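# Lay the towel flat beside the basket

## Task

Get the towel lying flat on the table as a single layer, with a gap of at least one finger's width from the table edge, at least two fingers' width from the basket's rim, and more than a hand's width from the column of either arm. The basket must end up upright with its entire base resting on the table, no more than three fingers' width from its starting spot and turned roughly as before. Finish by releasing everything and pulling the grippers away; nothing may rely on the robot to stay in place.

## Robot and tools

Robot: two arms, left_arm and right_arm, each with a six-joint arm and a parallel two-finger gripper. The fingers point along the gripper's +z axis and close along its y axis. The reported end_effector_position is the point between the finger pads, roughly 1 cm short of the fingertips.

Scene frame: origin on the table top midway between the arms, +x pointing out over the table, +z up, left_arm on the +y side. The names left and right do not refer to image sides. Arm bases (URDF roots): left_arm at (+0.007, +0.369, 0) m, right_arm at (+0.010, -0.251, 0) m, both almost unrotated. Joint ranges in rad: waist -2.880 to 2.880, shoulder 0.000 to 3.142, elbow 0.000 to 3.019, wrist pitch -1.693 to 1.571, wrist yaw -1.571 to 1.571, wrist roll -2.094 to 2.094.

The row format (shared by execute_actions and move): one flat list of 14 numbers covering both arms, each in [-1, 1]. First come left_arm's dx, dy, dz, rx, ry, rz, opening, then the same seven for right_arm. All seven are needed for both arms even when one arm stays still. dx to rz are relative offsets, not poses: they shift the gripper from its measured pose and are expressed in that gripper's own axes. Scale: 1.0 equals 0.6 m for dx, dy, dz and 180 degrees for the rotation; rx, ry, rz form a single rotation vector. The opening is absolute, not an offset: +1 is fully open (0.094 m), -1 is shut.

execute_actions(actions): a list of actions executed one after another. Each action is a list of up to 15 rows; each row lasts one control step (1/30 s), and if fewer than 15 rows are given the last one is repeated to fill the 15 steps (0.5 s). Every row in an action is measured from the gripper pose at the start of that action, not from the previous row. For the first action of a call, that start is the pose last reported in this scene. An empty list just returns the current state and images.

move(target, speed, blocking): drives each gripper in a straight line toward the pose given by target, one 14-number row laid out as above, offsets taken from the pose in the most recent result that reported one. Both arms' paths finish at the same time, lasting 0.5 to 10 s; anything longer is cut off at 10 s before arrival. speed is the path's top speed in m/s, 0.002 to 0.5 (default 0.25), and rotation is capped at twice that value in rad/s. Openings are sent when the move starts. Paths do not avoid obstacles or the other arm, and grippers can lag, drift, or overshoot the speed, especially near full reach. With blocking=false you get a result after 0.5 s while the arm keeps going; until a result shows the move has ended, new rows and moves are rejected, so call wait or stop. The result adds a move: line giving the ending (done, off_target, moving, held, fault), any limits that acted (paced means the commanded pose was clipped; held means a safety check blocked some steps, after which the arm may speed up sharply), and each gripper's remaining distance from its target.

wait(seconds): 0 to 10; lets time run while arms keep their last command, returning early if a running move finishes. stop(): brakes a running move (needs braking room; fingers keep moving). zoom_image(camera, region): a closer look at part of one camera's latest image; region is [x0, y0, x1, y1] in pixels from the top-left, at most 504 by 504. Cameras: cam_head_left, cam_head_right, cam_high, cam_low, cam_left_wrist, cam_right_wrist, all 504x504. read_manual(section): only licence texts, no motion. finished_scene(scene): ends the current scene, given its number; it cannot be undone.

Controller behaviour: each step the commanded pose is clipped to within 70 mm and 16 degrees of the measured pose, then solved by damped inverse kinematics with position favoured over orientation. Far targets need several actions; after an action the arm travels at most to its last clipped pose. Arms tend to finish a centimetre or more low, and sending zeros repeatedly lets them sag further; to hold an arm, send the correction back to its wanted pose in the first call of a reply and zeros afterwards, raising the aim if it still sits low. Elbows never straighten fully.

Result lines: the state line gives each gripper's position (m) and quat_wxyz in the scene frame (less accurate at long reach). Hand target lines show where the controller is now steering each gripper. A pose unreachable line means a clearance check altered or blocked that arm's command. grip_measured is the finger opening on the command scale; the last Joint positions value is the opening in metres (each gripper may read up to about 1 mm off). To hold something, command an opening below grip_measured, about 0.03 lower for a firm grip; pads push up to roughly 50 to 62 N, less on parts under about 2 mm thick such as cloth. FAULT, MOTOR HOT (from 85 °C) and OVER-TEMPERATURE FAULT (at 100 °C the arm goes limp and drops) warn of stops; avoid holding loads longer than needed. The robot keeps its last command while you deliberate.

Avoid: knocking anything off the table (immediate failure), letting the arms collide or press each other, dropping, slamming, or shoving hard; faster contact and targets set deeper past contact push harder. A held part may occasionally be tugged briefly. At the end, open both grippers and lift them away so the towel and basket rest on their own.

Each tool is called after "Emit:" as a command line: name --argument value for each argument, lists and objects as JSON in quotes; but a table of rows of numbers goes row by row, as --pt "numbers of a row", without its own name.

## Session

Emit:
execute_actions --actions '[]'

Scene clock: 0.00 s.
left_arm: end_effector_position=(+0.1880, +0.5267, +0.3253) grip_measured=+1.000 end_effector_quat_wxyz=(-0.179, +0.728, -0.656, +0.089) | right_arm: end_effector_position=(+0.7147, -0.0274, +0.1284) grip_measured=+1.000 end_effector_quat_wxyz=(+0.600, +0.286, +0.735, +0.133)
Joint positions: left_arm=[ 0.838  0.739  1.05  -1.519  0.177 -0.864  0.094] | right_arm=[0.379 1.996 1.263 0.44  0.566 0.749 0.094]
Joint velocities: left_arm=[-0.005  0.005 -0.017 -0.012 -0.051 -0.022  0.   ] | right_arm=[ 0.015 -0.005 -0.002 -0.002 -0.007 -0.051  0.   ]
Motor temperatures (°C, as the motors report them): left_arm=[22 22 24 24 24 24] | right_arm=[25 26 22 24 22 24]
Hand target (left_arm): +0.190, +0.529, +0.334; -0.189, +0.726, -0.655, +0.088
Hand target (right_arm): +0.722, -0.024, +0.145; +0.610, +0.288, +0.725, +0.143

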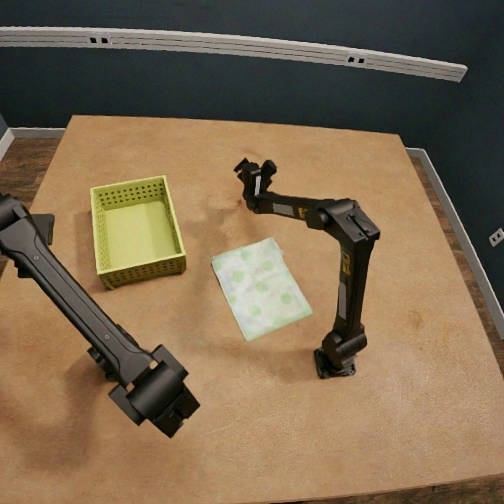

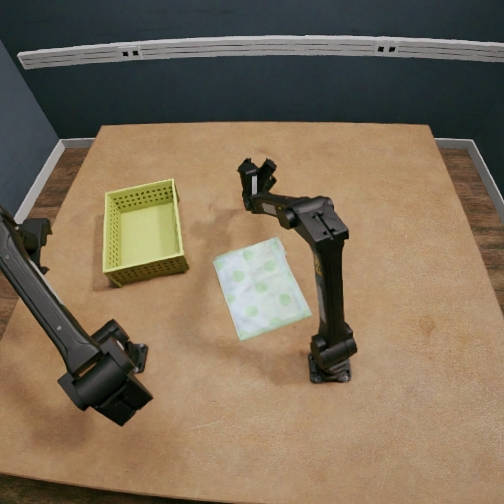

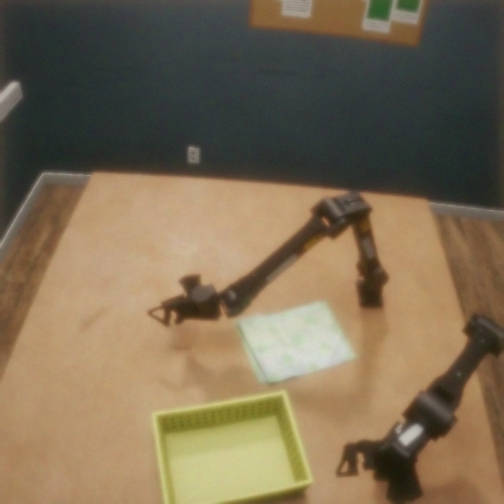

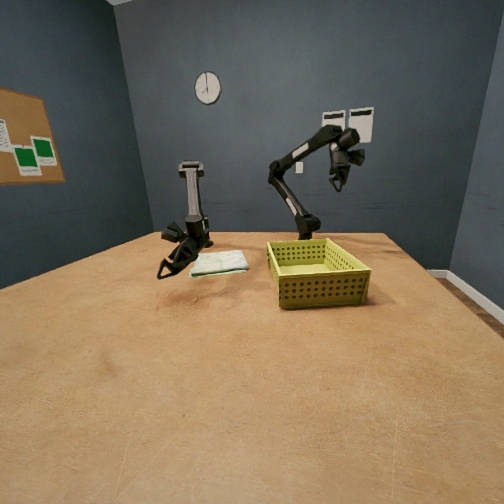

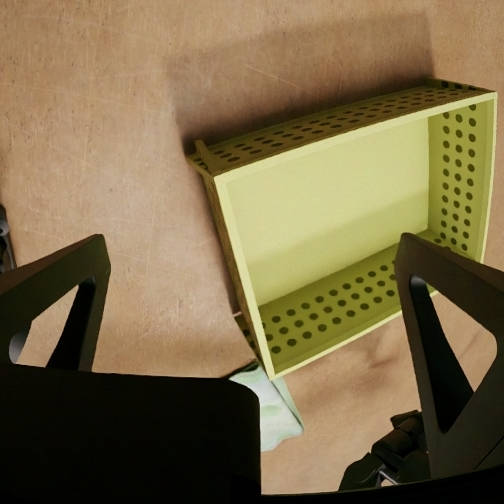

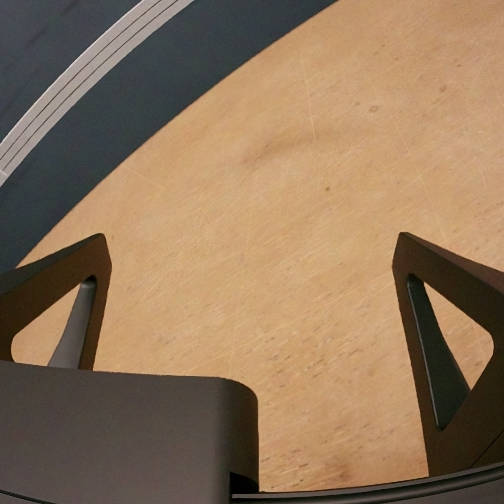

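Emit:
zoom_image --camera "cam_head_left" --region '[180, 210, 340, 370]'

Emit:
zoom_image --camera "cam_high" --region '[210, 270, 380, 410]'

Region (180, 210, 340, 370) of cam_head_left's 504x504 image, scaled by 3.150, with more detail than that image has.

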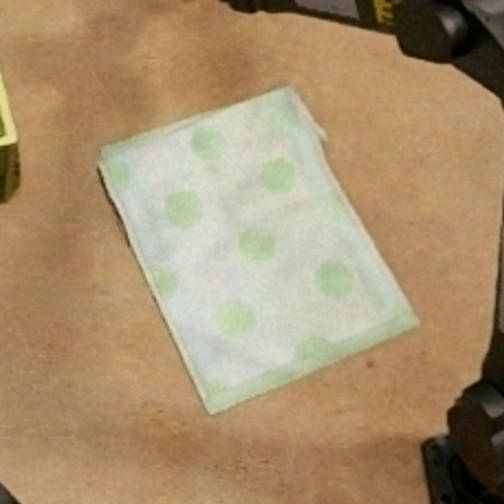

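Region (210, 270, 380, 410) of cam_high's 504x504 image, scaled by 2.965, with more detail than that image has; it fills the top 415 rows of this view, and the rest is white.

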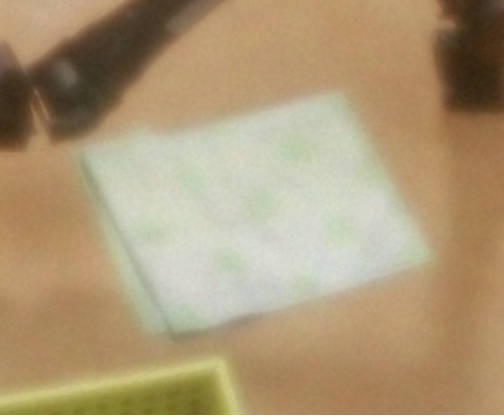

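Emit:
move --target '[0.73,-0.104,0.276,-0.127,0.017,-0.086,1,0,-0.122,-0.417,0.309,0.291,0.121,1]'

Scene clock: 53.37 s.
left_arm: end_effector_position=(+0.3511, +0.1349, +0.1395) grip_measured=+1.000 end_effector_quat_wxyz=(+0.087, +0.696, -0.713, -0.011) | right_arm: end_effector_position=(+0.4377, -0.0574, +0.1207) grip_measured=+1.000 end_effector_quat_wxyz=(-0.011, +0.550, +0.835, -0.026)
Joint positions: left_arm=[-0.537  1.525  1.18  -1.294  0.163 -2.071  0.094] | right_arm=[ 0.376  1.668  1.307 -1.267  0.009  1.596  0.094]
Joint velocities: left_arm=[-0.015 -0.005  0.022 -0.002 -0.022  0.051  0.   ] | right_arm=[-0.005 -0.005  0.007  0.002  0.007 -0.022  0.   ]
Motor temperatures (°C, as the motors report them): left_arm=[22 22 30 24 24 24] | right_arm=[25 29 28 24 22 24]
Hand target (left_arm): +0.362, +0.122, +0.152; +0.085, +0.697, -0.712, +0.003
Hand target (right_arm): +0.452, -0.053, +0.148; +0.002, +0.557, +0.831, -0.000
Off the commanded pose (left_arm): 0.018 m, 25 deg; orientation clipped at the last step of the last action.
Off the commanded pose (right_arm): 0.035 m, 4 deg.
joint sent to its limit (left arm) — the command would take joint 6 (wrist roll) past its lower limit, so that joint was sent only as far as its limit.
move: off_target (left_arm, right_arm); limits=paced
camera_calibration (this result's frames):
cam_left_wrist: T_world_to_cam=[[0.992811, -0.0083302, -0.119399, -0.336732], [0.0738435, -0.742455, 0.665813, -0.0127907], [-0.0941947, -0.669844, -0.736503, 0.348889], [0, 0, 0, 1]] pos_world=[0.36812, 0.2214, 0.225268]
cam_right_wrist: T_world_to_cam=[[-0.916293, -0.394671, 0.0681339, 0.365841], [-0.283904, 0.760047, 0.584574, 0.097231], [-0.282499, 0.516298, -0.808474, 0.371134], [0, 0, 0, 1]] pos_world=[0.467666, -0.121129, 0.218287]

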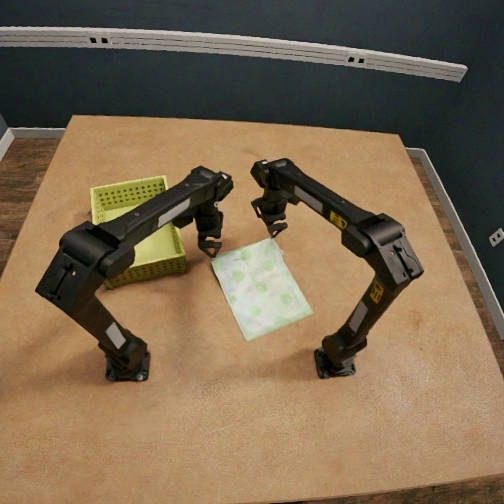

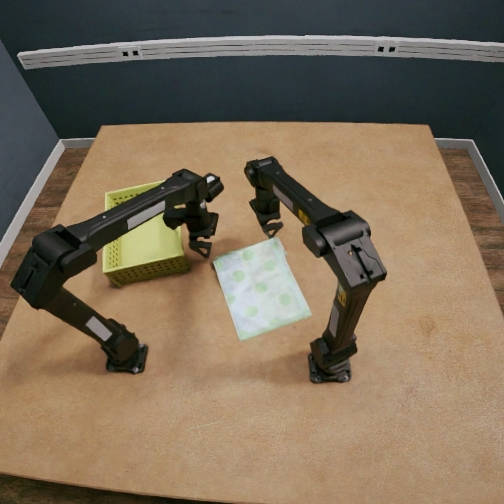

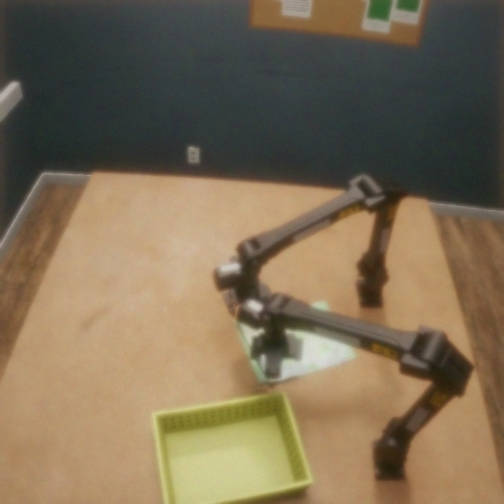

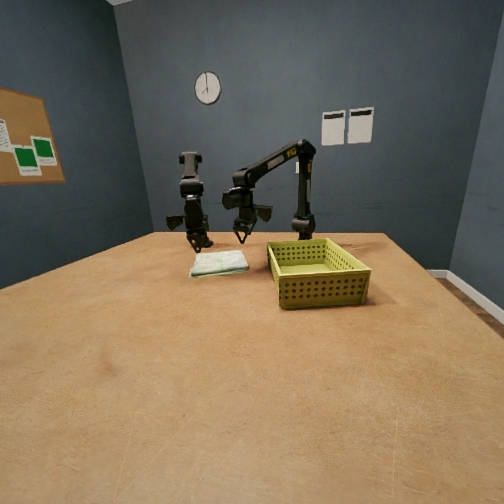

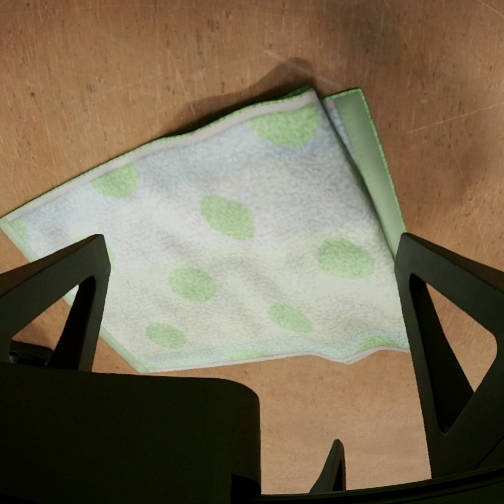

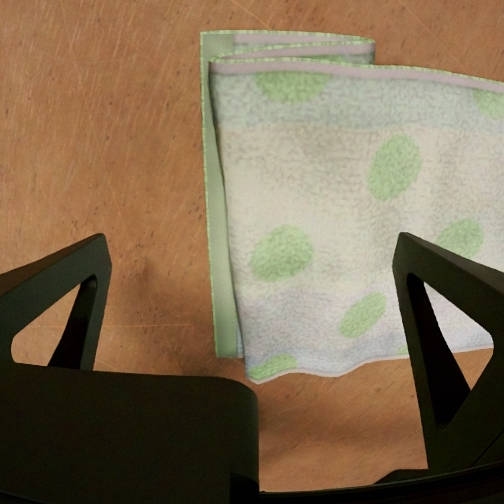

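Emit:
move --target '[0.02,-0.035,0.15,-0.05,0,0.86,1,0,0.035,0.15,0,0,0,1]' --speed 0.15

Scene clock: 72.30 s.
left_arm: end_effector_position=(+0.3637, +0.1161, +0.0643) grip_measured=+1.000 end_effector_quat_wxyz=(-0.059, +0.536, +0.841, -0.045) | right_arm: end_effector_position=(+0.4517, -0.0510, +0.0372) grip_measured=+1.000 end_effector_quat_wxyz=(-0.011, +0.550, +0.834, -0.026)
Joint positions: left_arm=[-0.588  1.69   1.168 -1.165  0.091  0.56   0.094] | right_arm=[ 0.376  1.8    1.246 -1.072  0.009  1.597  0.094]
Joint velocities: left_arm=[-0.005 -0.005 -0.017 -0.007 -0.051 -0.037  0.   ] | right_arm=[-0.005 -0.005 -0.007  0.012 -0.007 -0.051  0.   ]
Motor temperatures (°C, as the motors report them): left_arm=[22 23 30 24 24 24] | right_arm=[25 29 28 24 22 24]
Hand target (left_arm): +0.358, +0.113, +0.050; -0.069, +0.550, +0.831, -0.043
Hand target (right_arm): +0.454, -0.051, +0.030; -0.011, +0.550, +0.835, -0.026
Off the commanded pose (left_arm): 0.016 m, 2 deg.
Off the commanded pose (right_arm): 0.008 m, 0 deg.
move: off_target (left_arm)
camera_calibration (this result's frames):
cam_left_wrist: T_world_to_cam=[[-0.88415, -0.439585, 0.158256, 0.356424], [-0.256175, 0.739404, 0.622621, -0.0268261], [-0.390709, 0.509948, -0.766354, 0.254866], [0, 0, 0, 1]] pos_world=[0.407838, 0.0465453, 0.155614]
cam_right_wrist: T_world_to_cam=[[-0.916769, -0.393631, 0.0677413, 0.387112], [-0.283259, 0.76031, 0.584545, 0.144834], [-0.281599, 0.516705, -0.808528, 0.303913], [0, 0, 0, 1]] pos_world=[0.4815, -0.114773, 0.134836]

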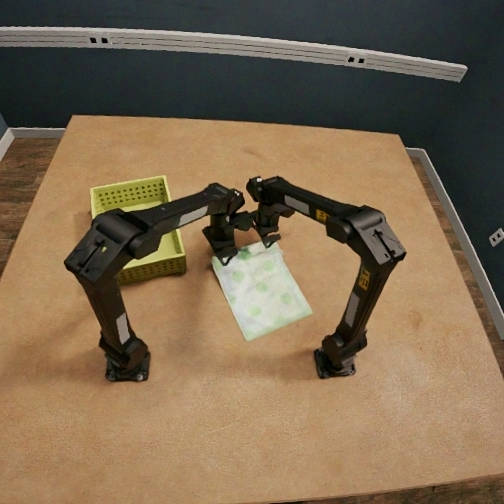

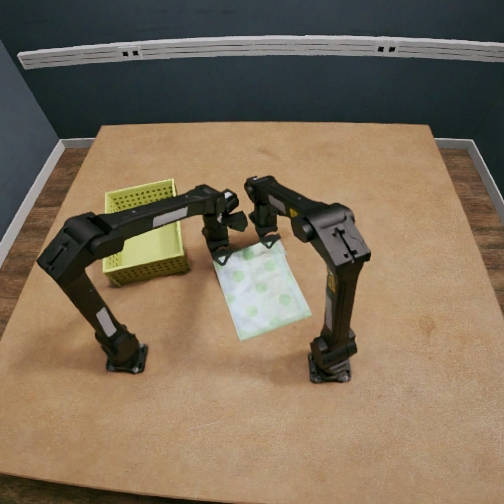

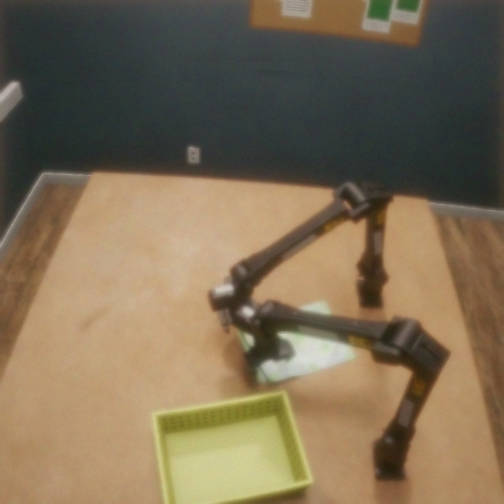

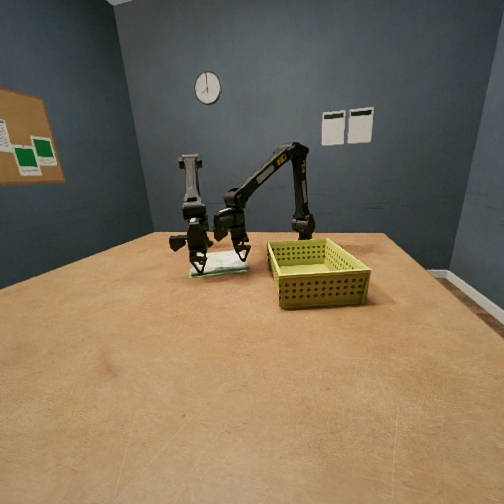

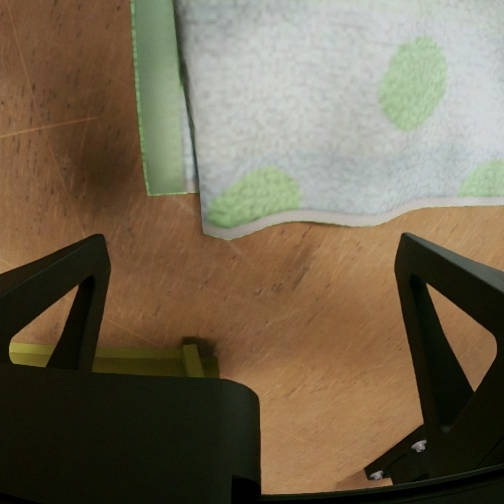

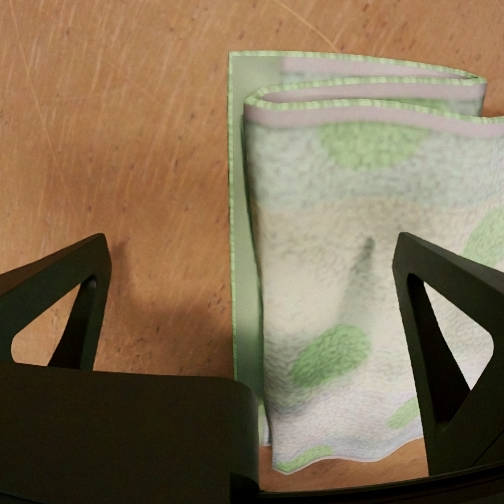

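Emit:
move --target '[-0.1,0.03,0.06,0,0,0,-0.35,0,0.008,0.02,0,0,0,-0.35]' --speed 0.1

Scene clock: 83.00 s.
left_arm: end_effector_position=(+0.3706, +0.1067, +0.0335) grip_measured=-0.348 end_effector_quat_wxyz=(-0.079, +0.537, +0.839, -0.044) | right_arm: end_effector_position=(+0.4527, -0.0505, +0.0305) grip_measured=-0.348 end_effector_quat_wxyz=(-0.012, +0.550, +0.834, -0.028)
Joint positions: left_arm=[-0.597  1.783  1.198 -1.143  0.091  0.555  0.031] | right_arm=[ 0.376  1.814  1.246 -1.062  0.009  1.597  0.031]
Joint velocities: left_arm=[-0.005 -0.005 -0.012 -0.002 -0.081 -0.051 -0.   ] | right_arm=[-0.005  0.005 -0.012  0.012 -0.007  0.022  0.001]
Motor temperatures (°C, as the motors report them): left_arm=[22 23 29 24 24 24] | right_arm=[25 29 27 24 22 24]
Hand target (left_arm): +0.371, +0.107, +0.036; -0.077, +0.537, +0.839, -0.044
Hand target (right_arm): +0.456, -0.049, +0.025; -0.011, +0.550, +0.834, -0.026
Off the commanded pose (left_arm): 0.049 m, 2 deg.
Off the commanded pose (right_arm): 0.006 m, 0 deg.
move: held (left_arm); limits=held; held on 15 of 31 steps (left_arm), including the last (left_arm)
pose unreachable (left arm): on one or more control steps of this call, first in action 0 (counted from 0), this arm could not follow its commanded pose, so it was not sent that pose on those steps. On the call's last step it was still not sent that pose. It may still have moved: this result reports where it is.
cause: the commanded pose would bring a part of the arm too close to another arm (this arm's wrist (the part past joint 4) and the other arm's wrist (the part past joint 4)).
camera_calibration (this result's frames):
cam_left_wrist: T_world_to_cam=[[-0.880524, -0.439375, 0.177842, 0.361234], [-0.231367, 0.725859, 0.647764, -0.00749115], [-0.4137, 0.529225, -0.740792, 0.244391], [0, 0, 0, 1]] pos_world=[0.417446, 0.0348168, 0.121653]
cam_right_wrist: T_world_to_cam=[[-0.916528, -0.39352, 0.0715456, 0.388506], [-0.281233, 0.76124, 0.584313, 0.147814], [-0.284402, 0.515418, -0.808368, 0.299747], [0, 0, 0, 1]] pos_world=[0.482895, -0.114132, 0.12814]

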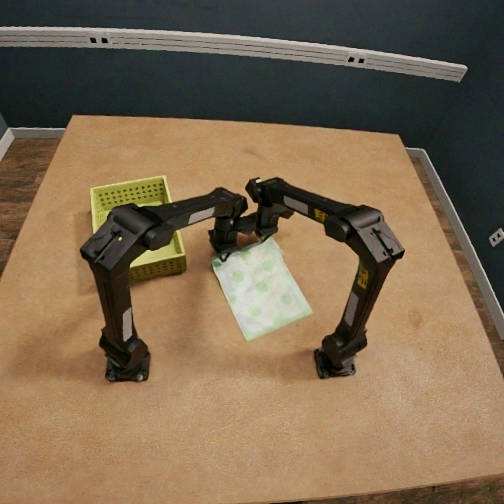

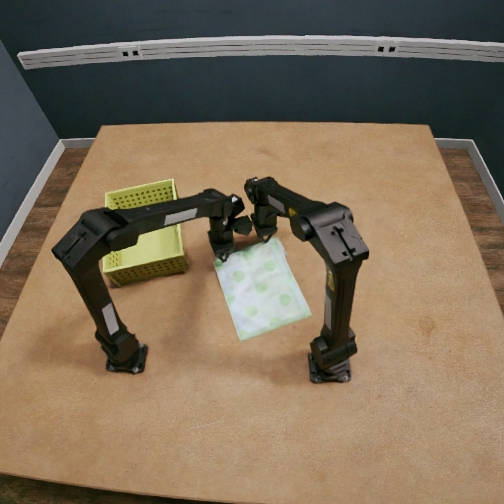

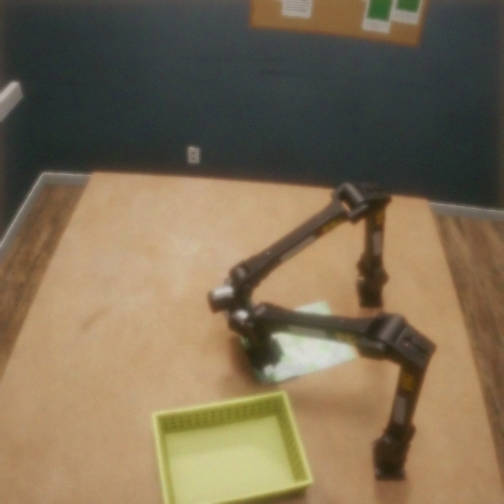

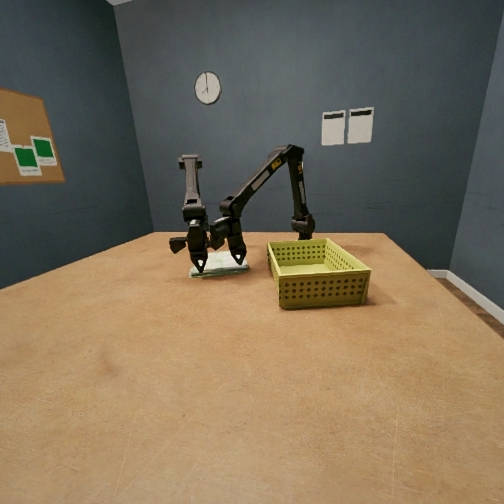

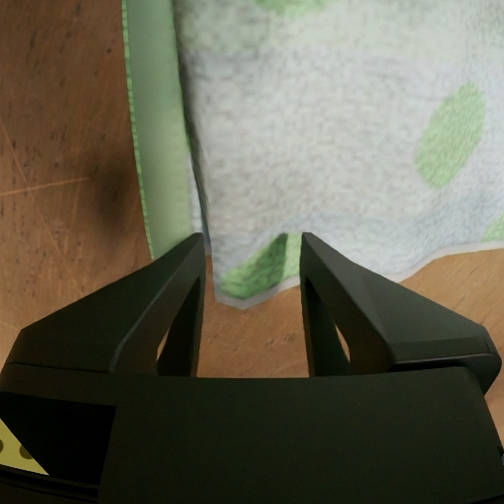

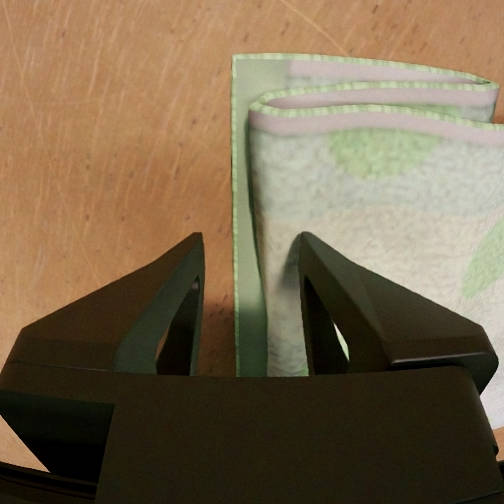

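Emit:
move --target '[0.15,0,-0.2,0,0,0,1,-0.03,0.02,0.035,0,0,0,-0.35]' --speed 0.1

Emit:
execute_actions --actions '[[[0,0,0,0,0,0,1,0,0,0.01,0,0,0,-1]],[[0,0,0,0,0,0,1,0,0.1,-0.04,0,0,0,-1]]]'

Scene clock: 88.47 s.
left_arm: end_effector_position=(+0.3493, +0.1839, +0.1507) grip_measured=+1.000 end_effector_quat_wxyz=(-0.084, +0.534, +0.840, -0.046) | right_arm: end_effector_position=(+0.4598, -0.0616, +0.0156) grip_measured=-0.348 end_effector_quat_wxyz=(-0.015, +0.550, +0.834, -0.031)
Joint positions: left_arm=[-0.47   1.518  1.198 -1.429  0.074  0.675  0.094] | right_arm=[ 0.349  1.846  1.246 -1.04   0.009  1.57   0.031]
Joint velocities: left_arm=[-0.005  0.005  0.012  0.007  0.007  0.081  0.   ] | right_arm=[-0.005 -0.005  0.012 -0.012 -0.007 -0.022 -0.   ]
Motor temperatures (°C, as the motors report them): left_arm=[22 24 29 24 24 24] | right_arm=[25 29 27 24 22 24]
Hand target (left_arm): +0.356, +0.187, +0.158; -0.080, +0.537, +0.839, -0.045
Hand target (right_arm): +0.470, -0.063, +0.009; -0.012, +0.550, +0.834, -0.027
Off the commanded pose (left_arm): 0.011 m, 1 deg.
Off the commanded pose (right_arm): 0.012 m, 1 deg.
move: off_target (left_arm, right_arm)
camera_calibration (this result's frames):
cam_left_wrist: T_world_to_cam=[[-0.875606, -0.445901, 0.185704, 0.353946], [-0.229418, 0.722243, 0.652481, -0.145079], [-0.425066, 0.528713, -0.734699, 0.284632], [0, 0, 0, 1]] pos_world=[0.397621, 0.112118, 0.238051]
cam_right_wrist: T_world_to_cam=[[-0.915992, -0.392947, 0.0809363, 0.391369], [-0.275474, 0.762683, 0.585174, 0.164388], [-0.291671, 0.513719, -0.806859, 0.298641], [0, 0, 0, 1]] pos_world=[0.490881, -0.125006, 0.113089]

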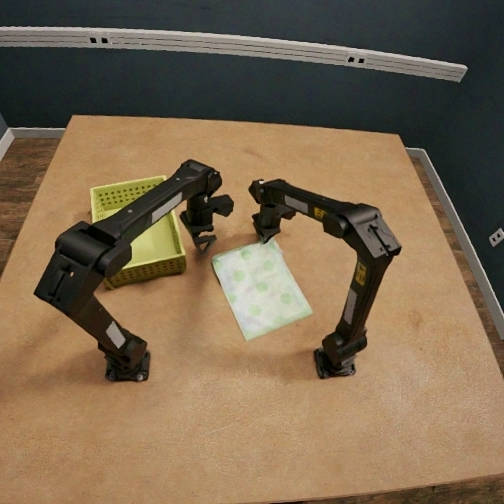

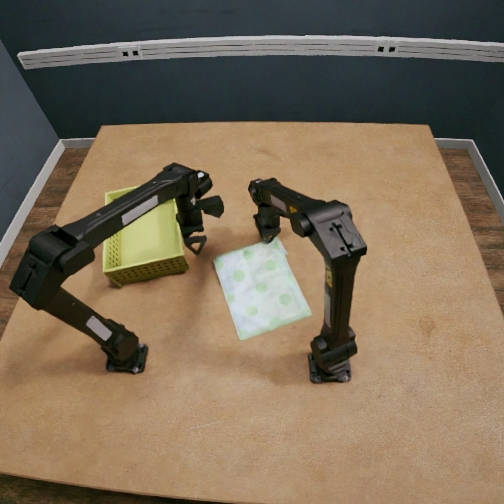

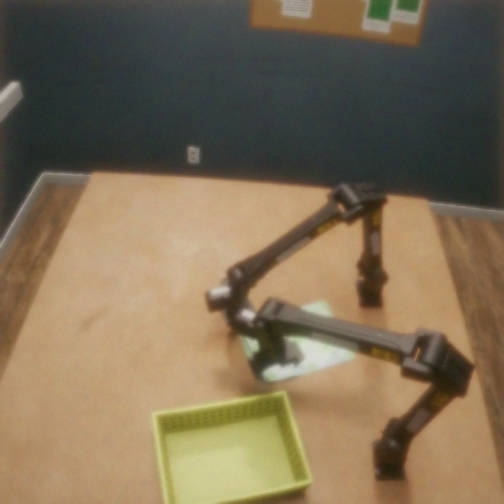

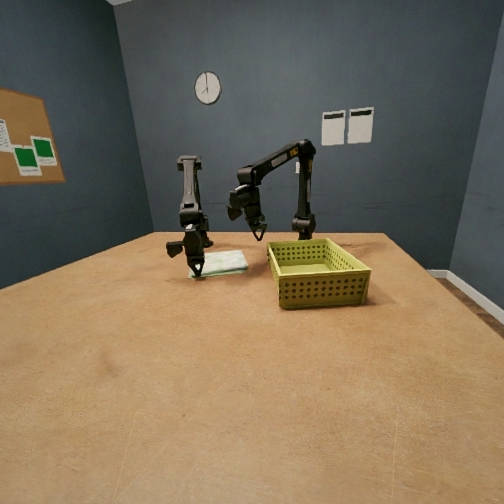

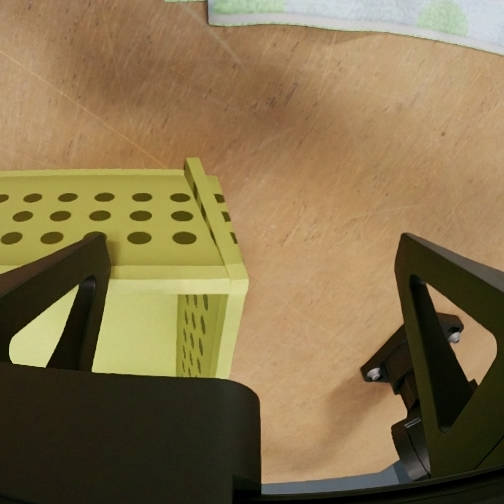

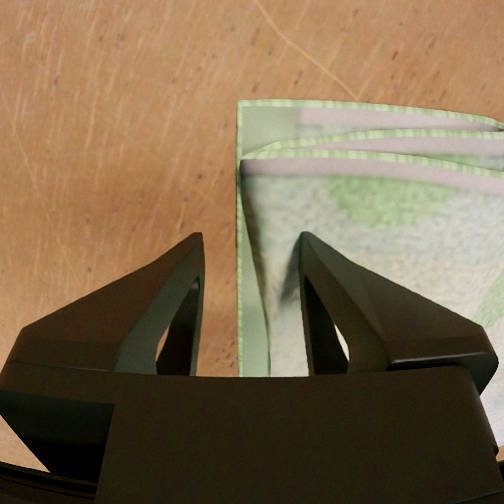

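Scene clock: 89.47 s.
left_arm: end_effector_position=(+0.3493, +0.1839, +0.1507) grip_measured=+1.000 end_effector_quat_wxyz=(-0.084, +0.534, +0.840, -0.046) | right_arm: end_effector_position=(+0.5075, -0.0412, +0.0326) grip_measured=-0.986 end_effector_quat_wxyz=(-0.017, +0.550, +0.834, -0.034)
Joint positions: left_arm=[-0.47   1.518  1.198 -1.429  0.074  0.675  0.094] | right_arm=[ 0.349  1.941  1.447 -1.152  0.009  1.57   0.001]
Joint velocities: left_arm=[ 0.015 -0.005  0.007 -0.017  0.037  0.022  0.   ] | right_arm=[-0.015 -0.015 -0.002 -0.012  0.022 -0.007 -0.001]
Motor temperatures (°C, as the motors report them): left_arm=[22 24 29 24 24 24] | right_arm=[25 29 27 24 22 24]
Hand target (left_arm): +0.349, +0.184, +0.151; -0.084, +0.534, +0.840, -0.046
Hand target (right_arm): +0.515, -0.038, +0.036; -0.016, +0.550, +0.834, -0.032
Off the commanded pose (left_arm): 0.000 m, 0 deg.
Off the commanded pose (right_arm): 0.009 m, 0 deg.
camera_calibration (this result's frames):
cam_left_wrist: T_world_to_cam=[[-0.875606, -0.445901, 0.185704, 0.353946], [-0.229418, 0.722243, 0.652481, -0.145079], [-0.425066, 0.528713, -0.734699, 0.284632], [0, 0, 0, 1]] pos_world=[0.397621, 0.112118, 0.238051]
cam_right_wrist: T_world_to_cam=[[-0.91549, -0.392733, 0.0873984, 0.441147], [-0.271985, 0.764173, 0.584862, 0.15033], [-0.296482, 0.511664, -0.806411, 0.318165], [0, 0, 0, 1]] pos_world=[0.539084, -0.104419, 0.130094]

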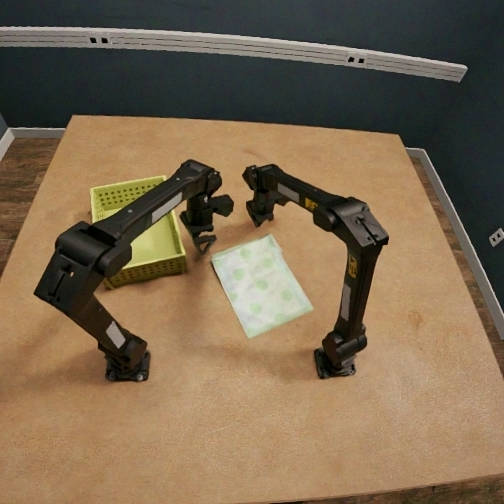

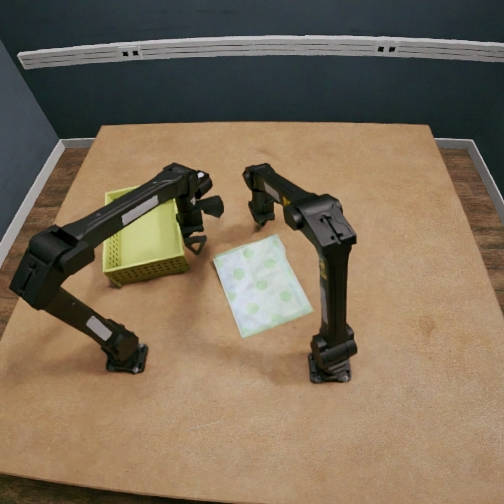

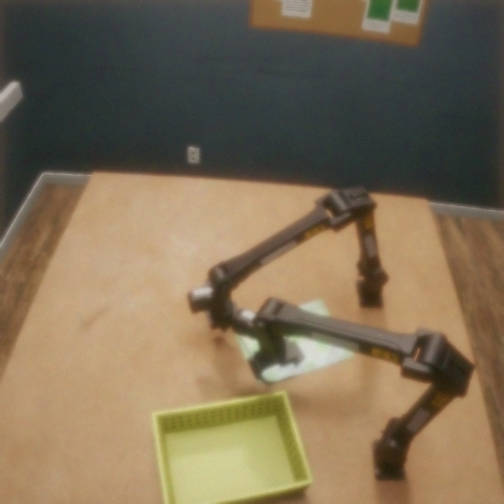

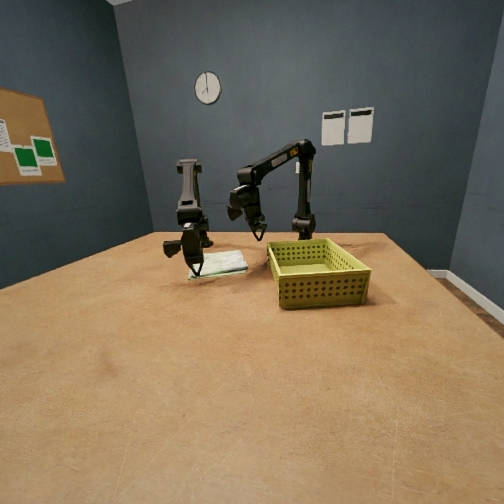

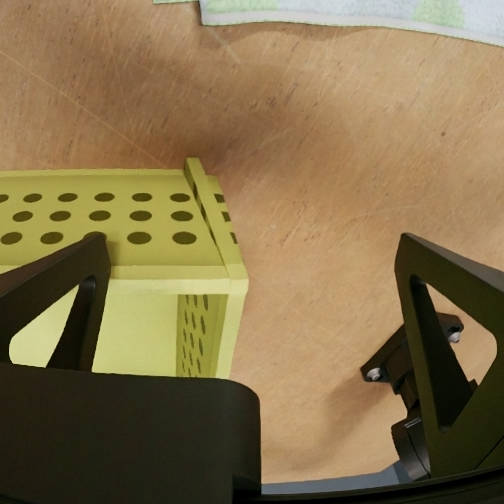

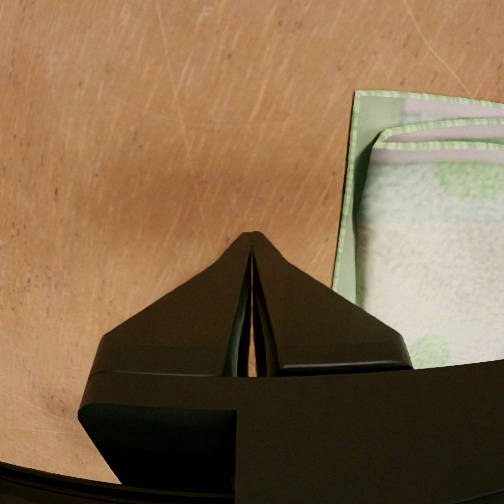

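Emit:
execute_actions --actions '[[[0,0,0,0,0,0,1,0,-0.105,0,0,0,0,-0.2]],[[0,0,0,0,0,0,1,0,-0.105,0.05,0,0,0,-0.2]],[[0,0,0,0,0,0,1,0,-0.105,0.05,0,0,0,-1]],[[0,0,0,0,0,0,1,0,-0.105,0.05,0,0,0,-1]],[[0,0,0,0,0,0,1,0,-0.05,-0.06,0,0,0,-1]],[[0,0,0,0,0,0,1,0,0.05,-0.1,0,0,0,-1]]]'

Scene clock: 97.23 s.
left_arm: end_effector_position=(+0.3493, +0.1839, +0.1507) grip_measured=+1.000 end_effector_quat_wxyz=(-0.084, +0.534, +0.840, -0.046) | right_arm: end_effector_position=(+0.2772, -0.1396, +0.0959) grip_measured=-0.961 end_effector_quat_wxyz=(+0.013, +0.550, +0.835, +0.011)
Joint positions: left_arm=[-0.47   1.518  1.198 -1.429  0.074  0.675  0.094] | right_arm=[ 0.349  1.17   0.726 -1.094  0.009  1.57   0.002]
Joint velocities: left_arm=[ 0.005 -0.005 -0.002 -0.012 -0.022 -0.066  0.   ] | right_arm=[ 0.005 -0.005  0.002 -0.022  0.007 -0.051  0.001]
Motor temperatures (°C, as the motors report them): left_arm=[22 24 29 24 24 24] | right_arm=[25 29 27 24 22 24]
Hand target (left_arm): +0.349, +0.184, +0.151; -0.084, +0.534, +0.840, -0.046
Hand target (right_arm): +0.286, -0.136, +0.108; +0.018, +0.550, +0.834, +0.020
Off the commanded pose (left_arm): 0.000 m, 0 deg.
Off the commanded pose (right_arm): 0.015 m, 1 deg.
camera_calibration (this result's frames):
cam_left_wrist: T_world_to_cam=[[-0.875606, -0.445901, 0.185704, 0.353946], [-0.229418, 0.722243, 0.652481, -0.145079], [-0.425066, 0.528713, -0.734699, 0.284632], [0, 0, 0, 1]] pos_world=[0.397621, 0.112118, 0.238051]
cam_right_wrist: T_world_to_cam=[[-0.918516, -0.394855, -0.0204389, 0.197099], [-0.330772, 0.73907, 0.586826, 0.138422], [-0.216605, 0.54577, -0.809455, 0.334189], [0, 0, 0, 1]] pos_world=[0.299212, -0.206868, 0.19331]

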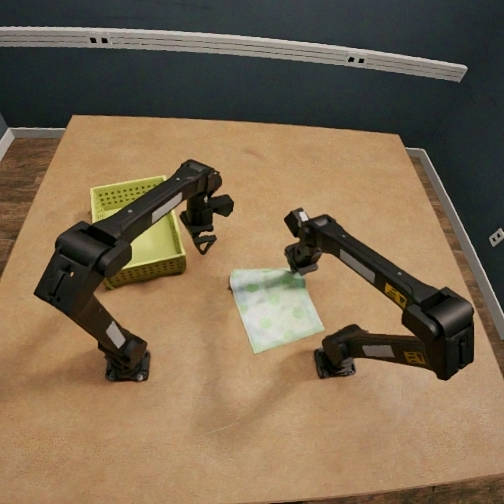

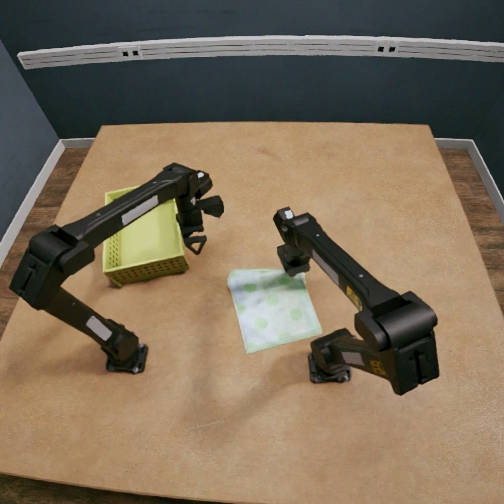

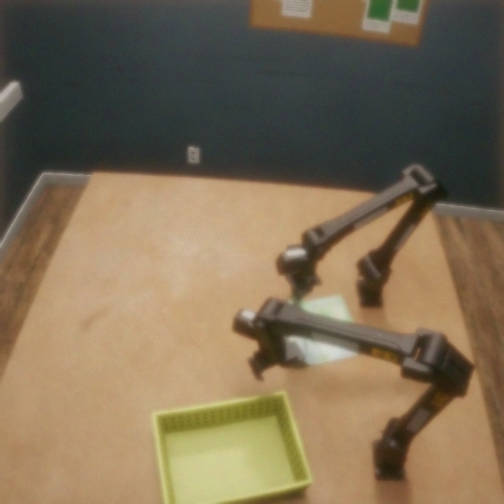

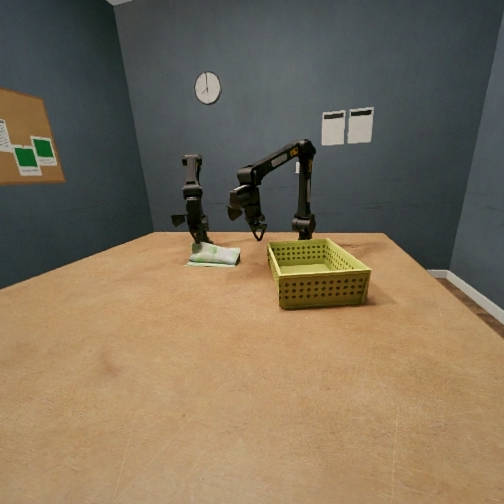

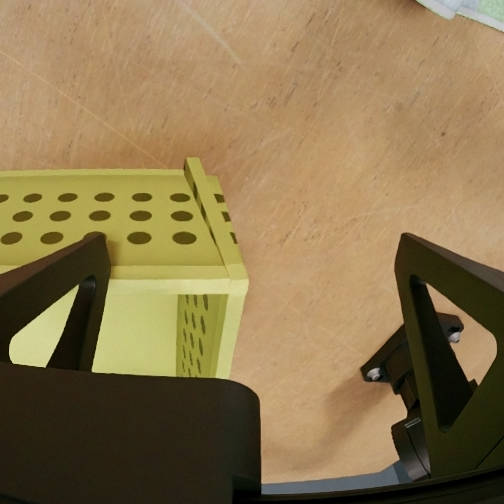

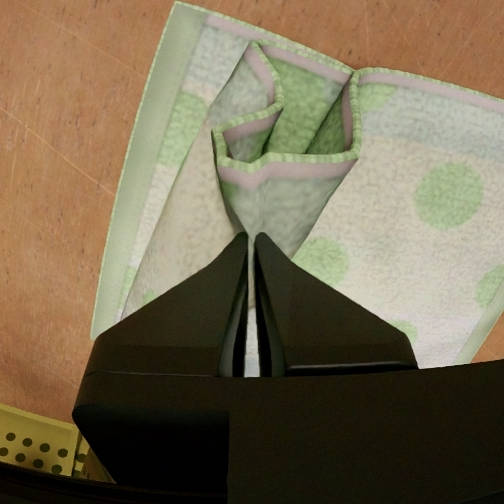

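Emit:
move --target '[0,0,0,0,0,0,1,0,0.5,-0.35,0,0,0,-1]' --speed 0.12

Scene clock: 103.67 s.
left_arm: end_effector_position=(+0.3493, +0.1839, +0.1507) grip_measured=+1.000 end_effector_quat_wxyz=(-0.084, +0.534, +0.840, -0.046) | right_arm: end_effector_position=(+0.5362, -0.0289, +0.3073) grip_measured=-0.961 end_effector_quat_wxyz=(+0.022, +0.550, +0.834, +0.024)
Joint positions: left_arm=[-0.47   1.518  1.198 -1.429  0.074  0.675  0.094] | right_arm=[ 0.349  1.818  2.006 -1.695  0.009  1.57   0.002]
Joint velocities: left_arm=[ 0.005 -0.005 -0.007 -0.012 -0.066  0.037  0.   ] | right_arm=[ 0.005 -0.005 -0.012 -0.007  0.022  0.081 -0.001]
Motor temperatures (°C, as the motors report them): left_arm=[22 24 29 24 24 24] | right_arm=[25 28 29 24 22 24]
Hand target (left_arm): +0.349, +0.184, +0.151; -0.084, +0.534, +0.840, -0.046
Hand target (right_arm): +0.543, -0.026, +0.321; +0.029, +0.550, +0.834, +0.036
Off the commanded pose (left_arm): 0.000 m, 0 deg.
Off the commanded pose (right_arm): 0.014 m, 2 deg.
joint sent to its limit (right arm) — the command would take joint 4 (wrist pitch) past its lower limit, so that joint was sent only as far as its limit.
move: off_target (right_arm)
camera_calibration (this result's frames):
cam_left_wrist: T_world_to_cam=[[-0.875606, -0.445901, 0.185704, 0.353946], [-0.229418, 0.722243, 0.652481, -0.145079], [-0.425066, 0.528713, -0.734699, 0.284632], [0, 0, 0, 1]] pos_world=[0.397621, 0.112118, 0.238051]
cam_right_wrist: T_world_to_cam=[[-0.917442, -0.394396, -0.0524601, 0.492293], [-0.348056, 0.731689, 0.586079, 0.0275906], [-0.192763, 0.555953, -0.808554, 0.488238], [0, 0, 0, 1]] pos_world=[0.555367, -0.0974665, 0.404422]

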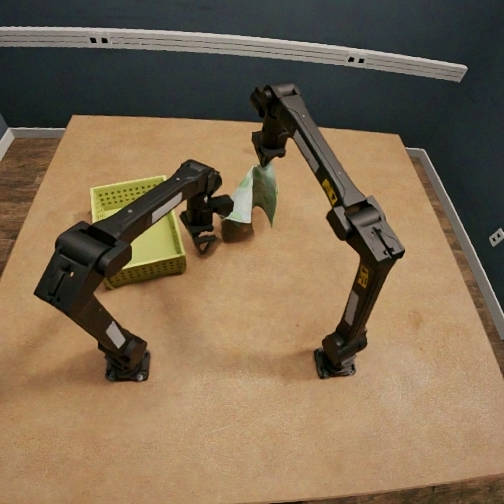

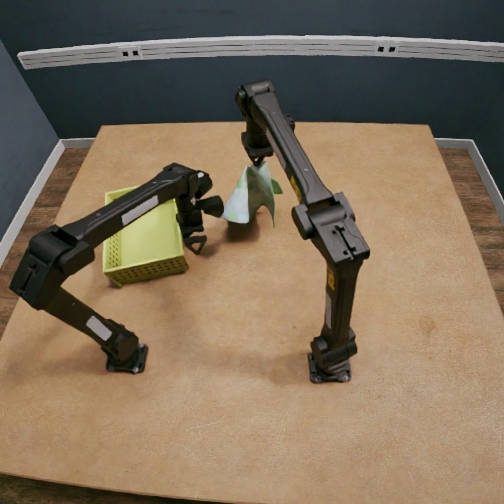

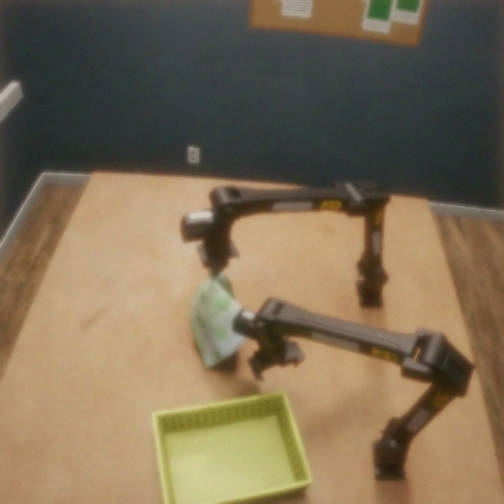

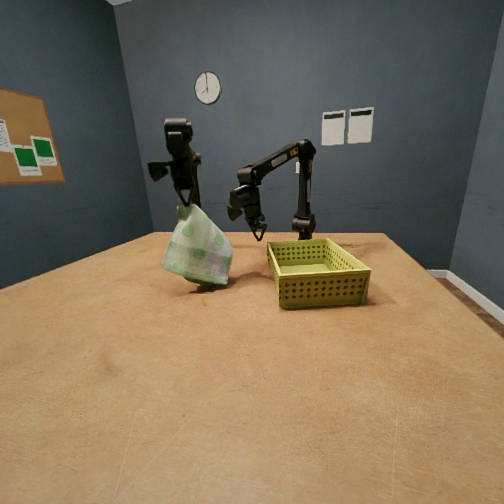

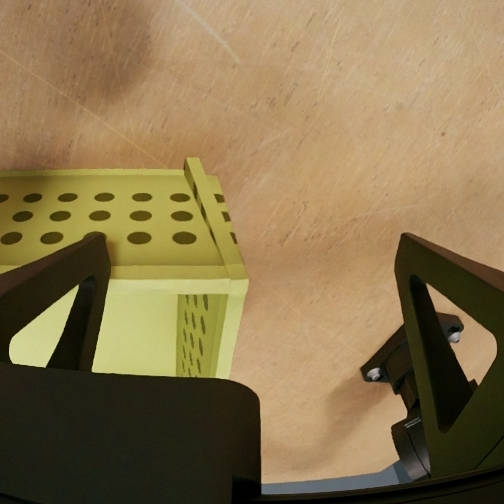

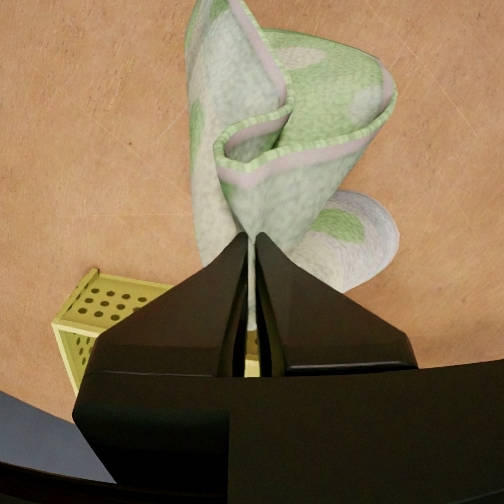

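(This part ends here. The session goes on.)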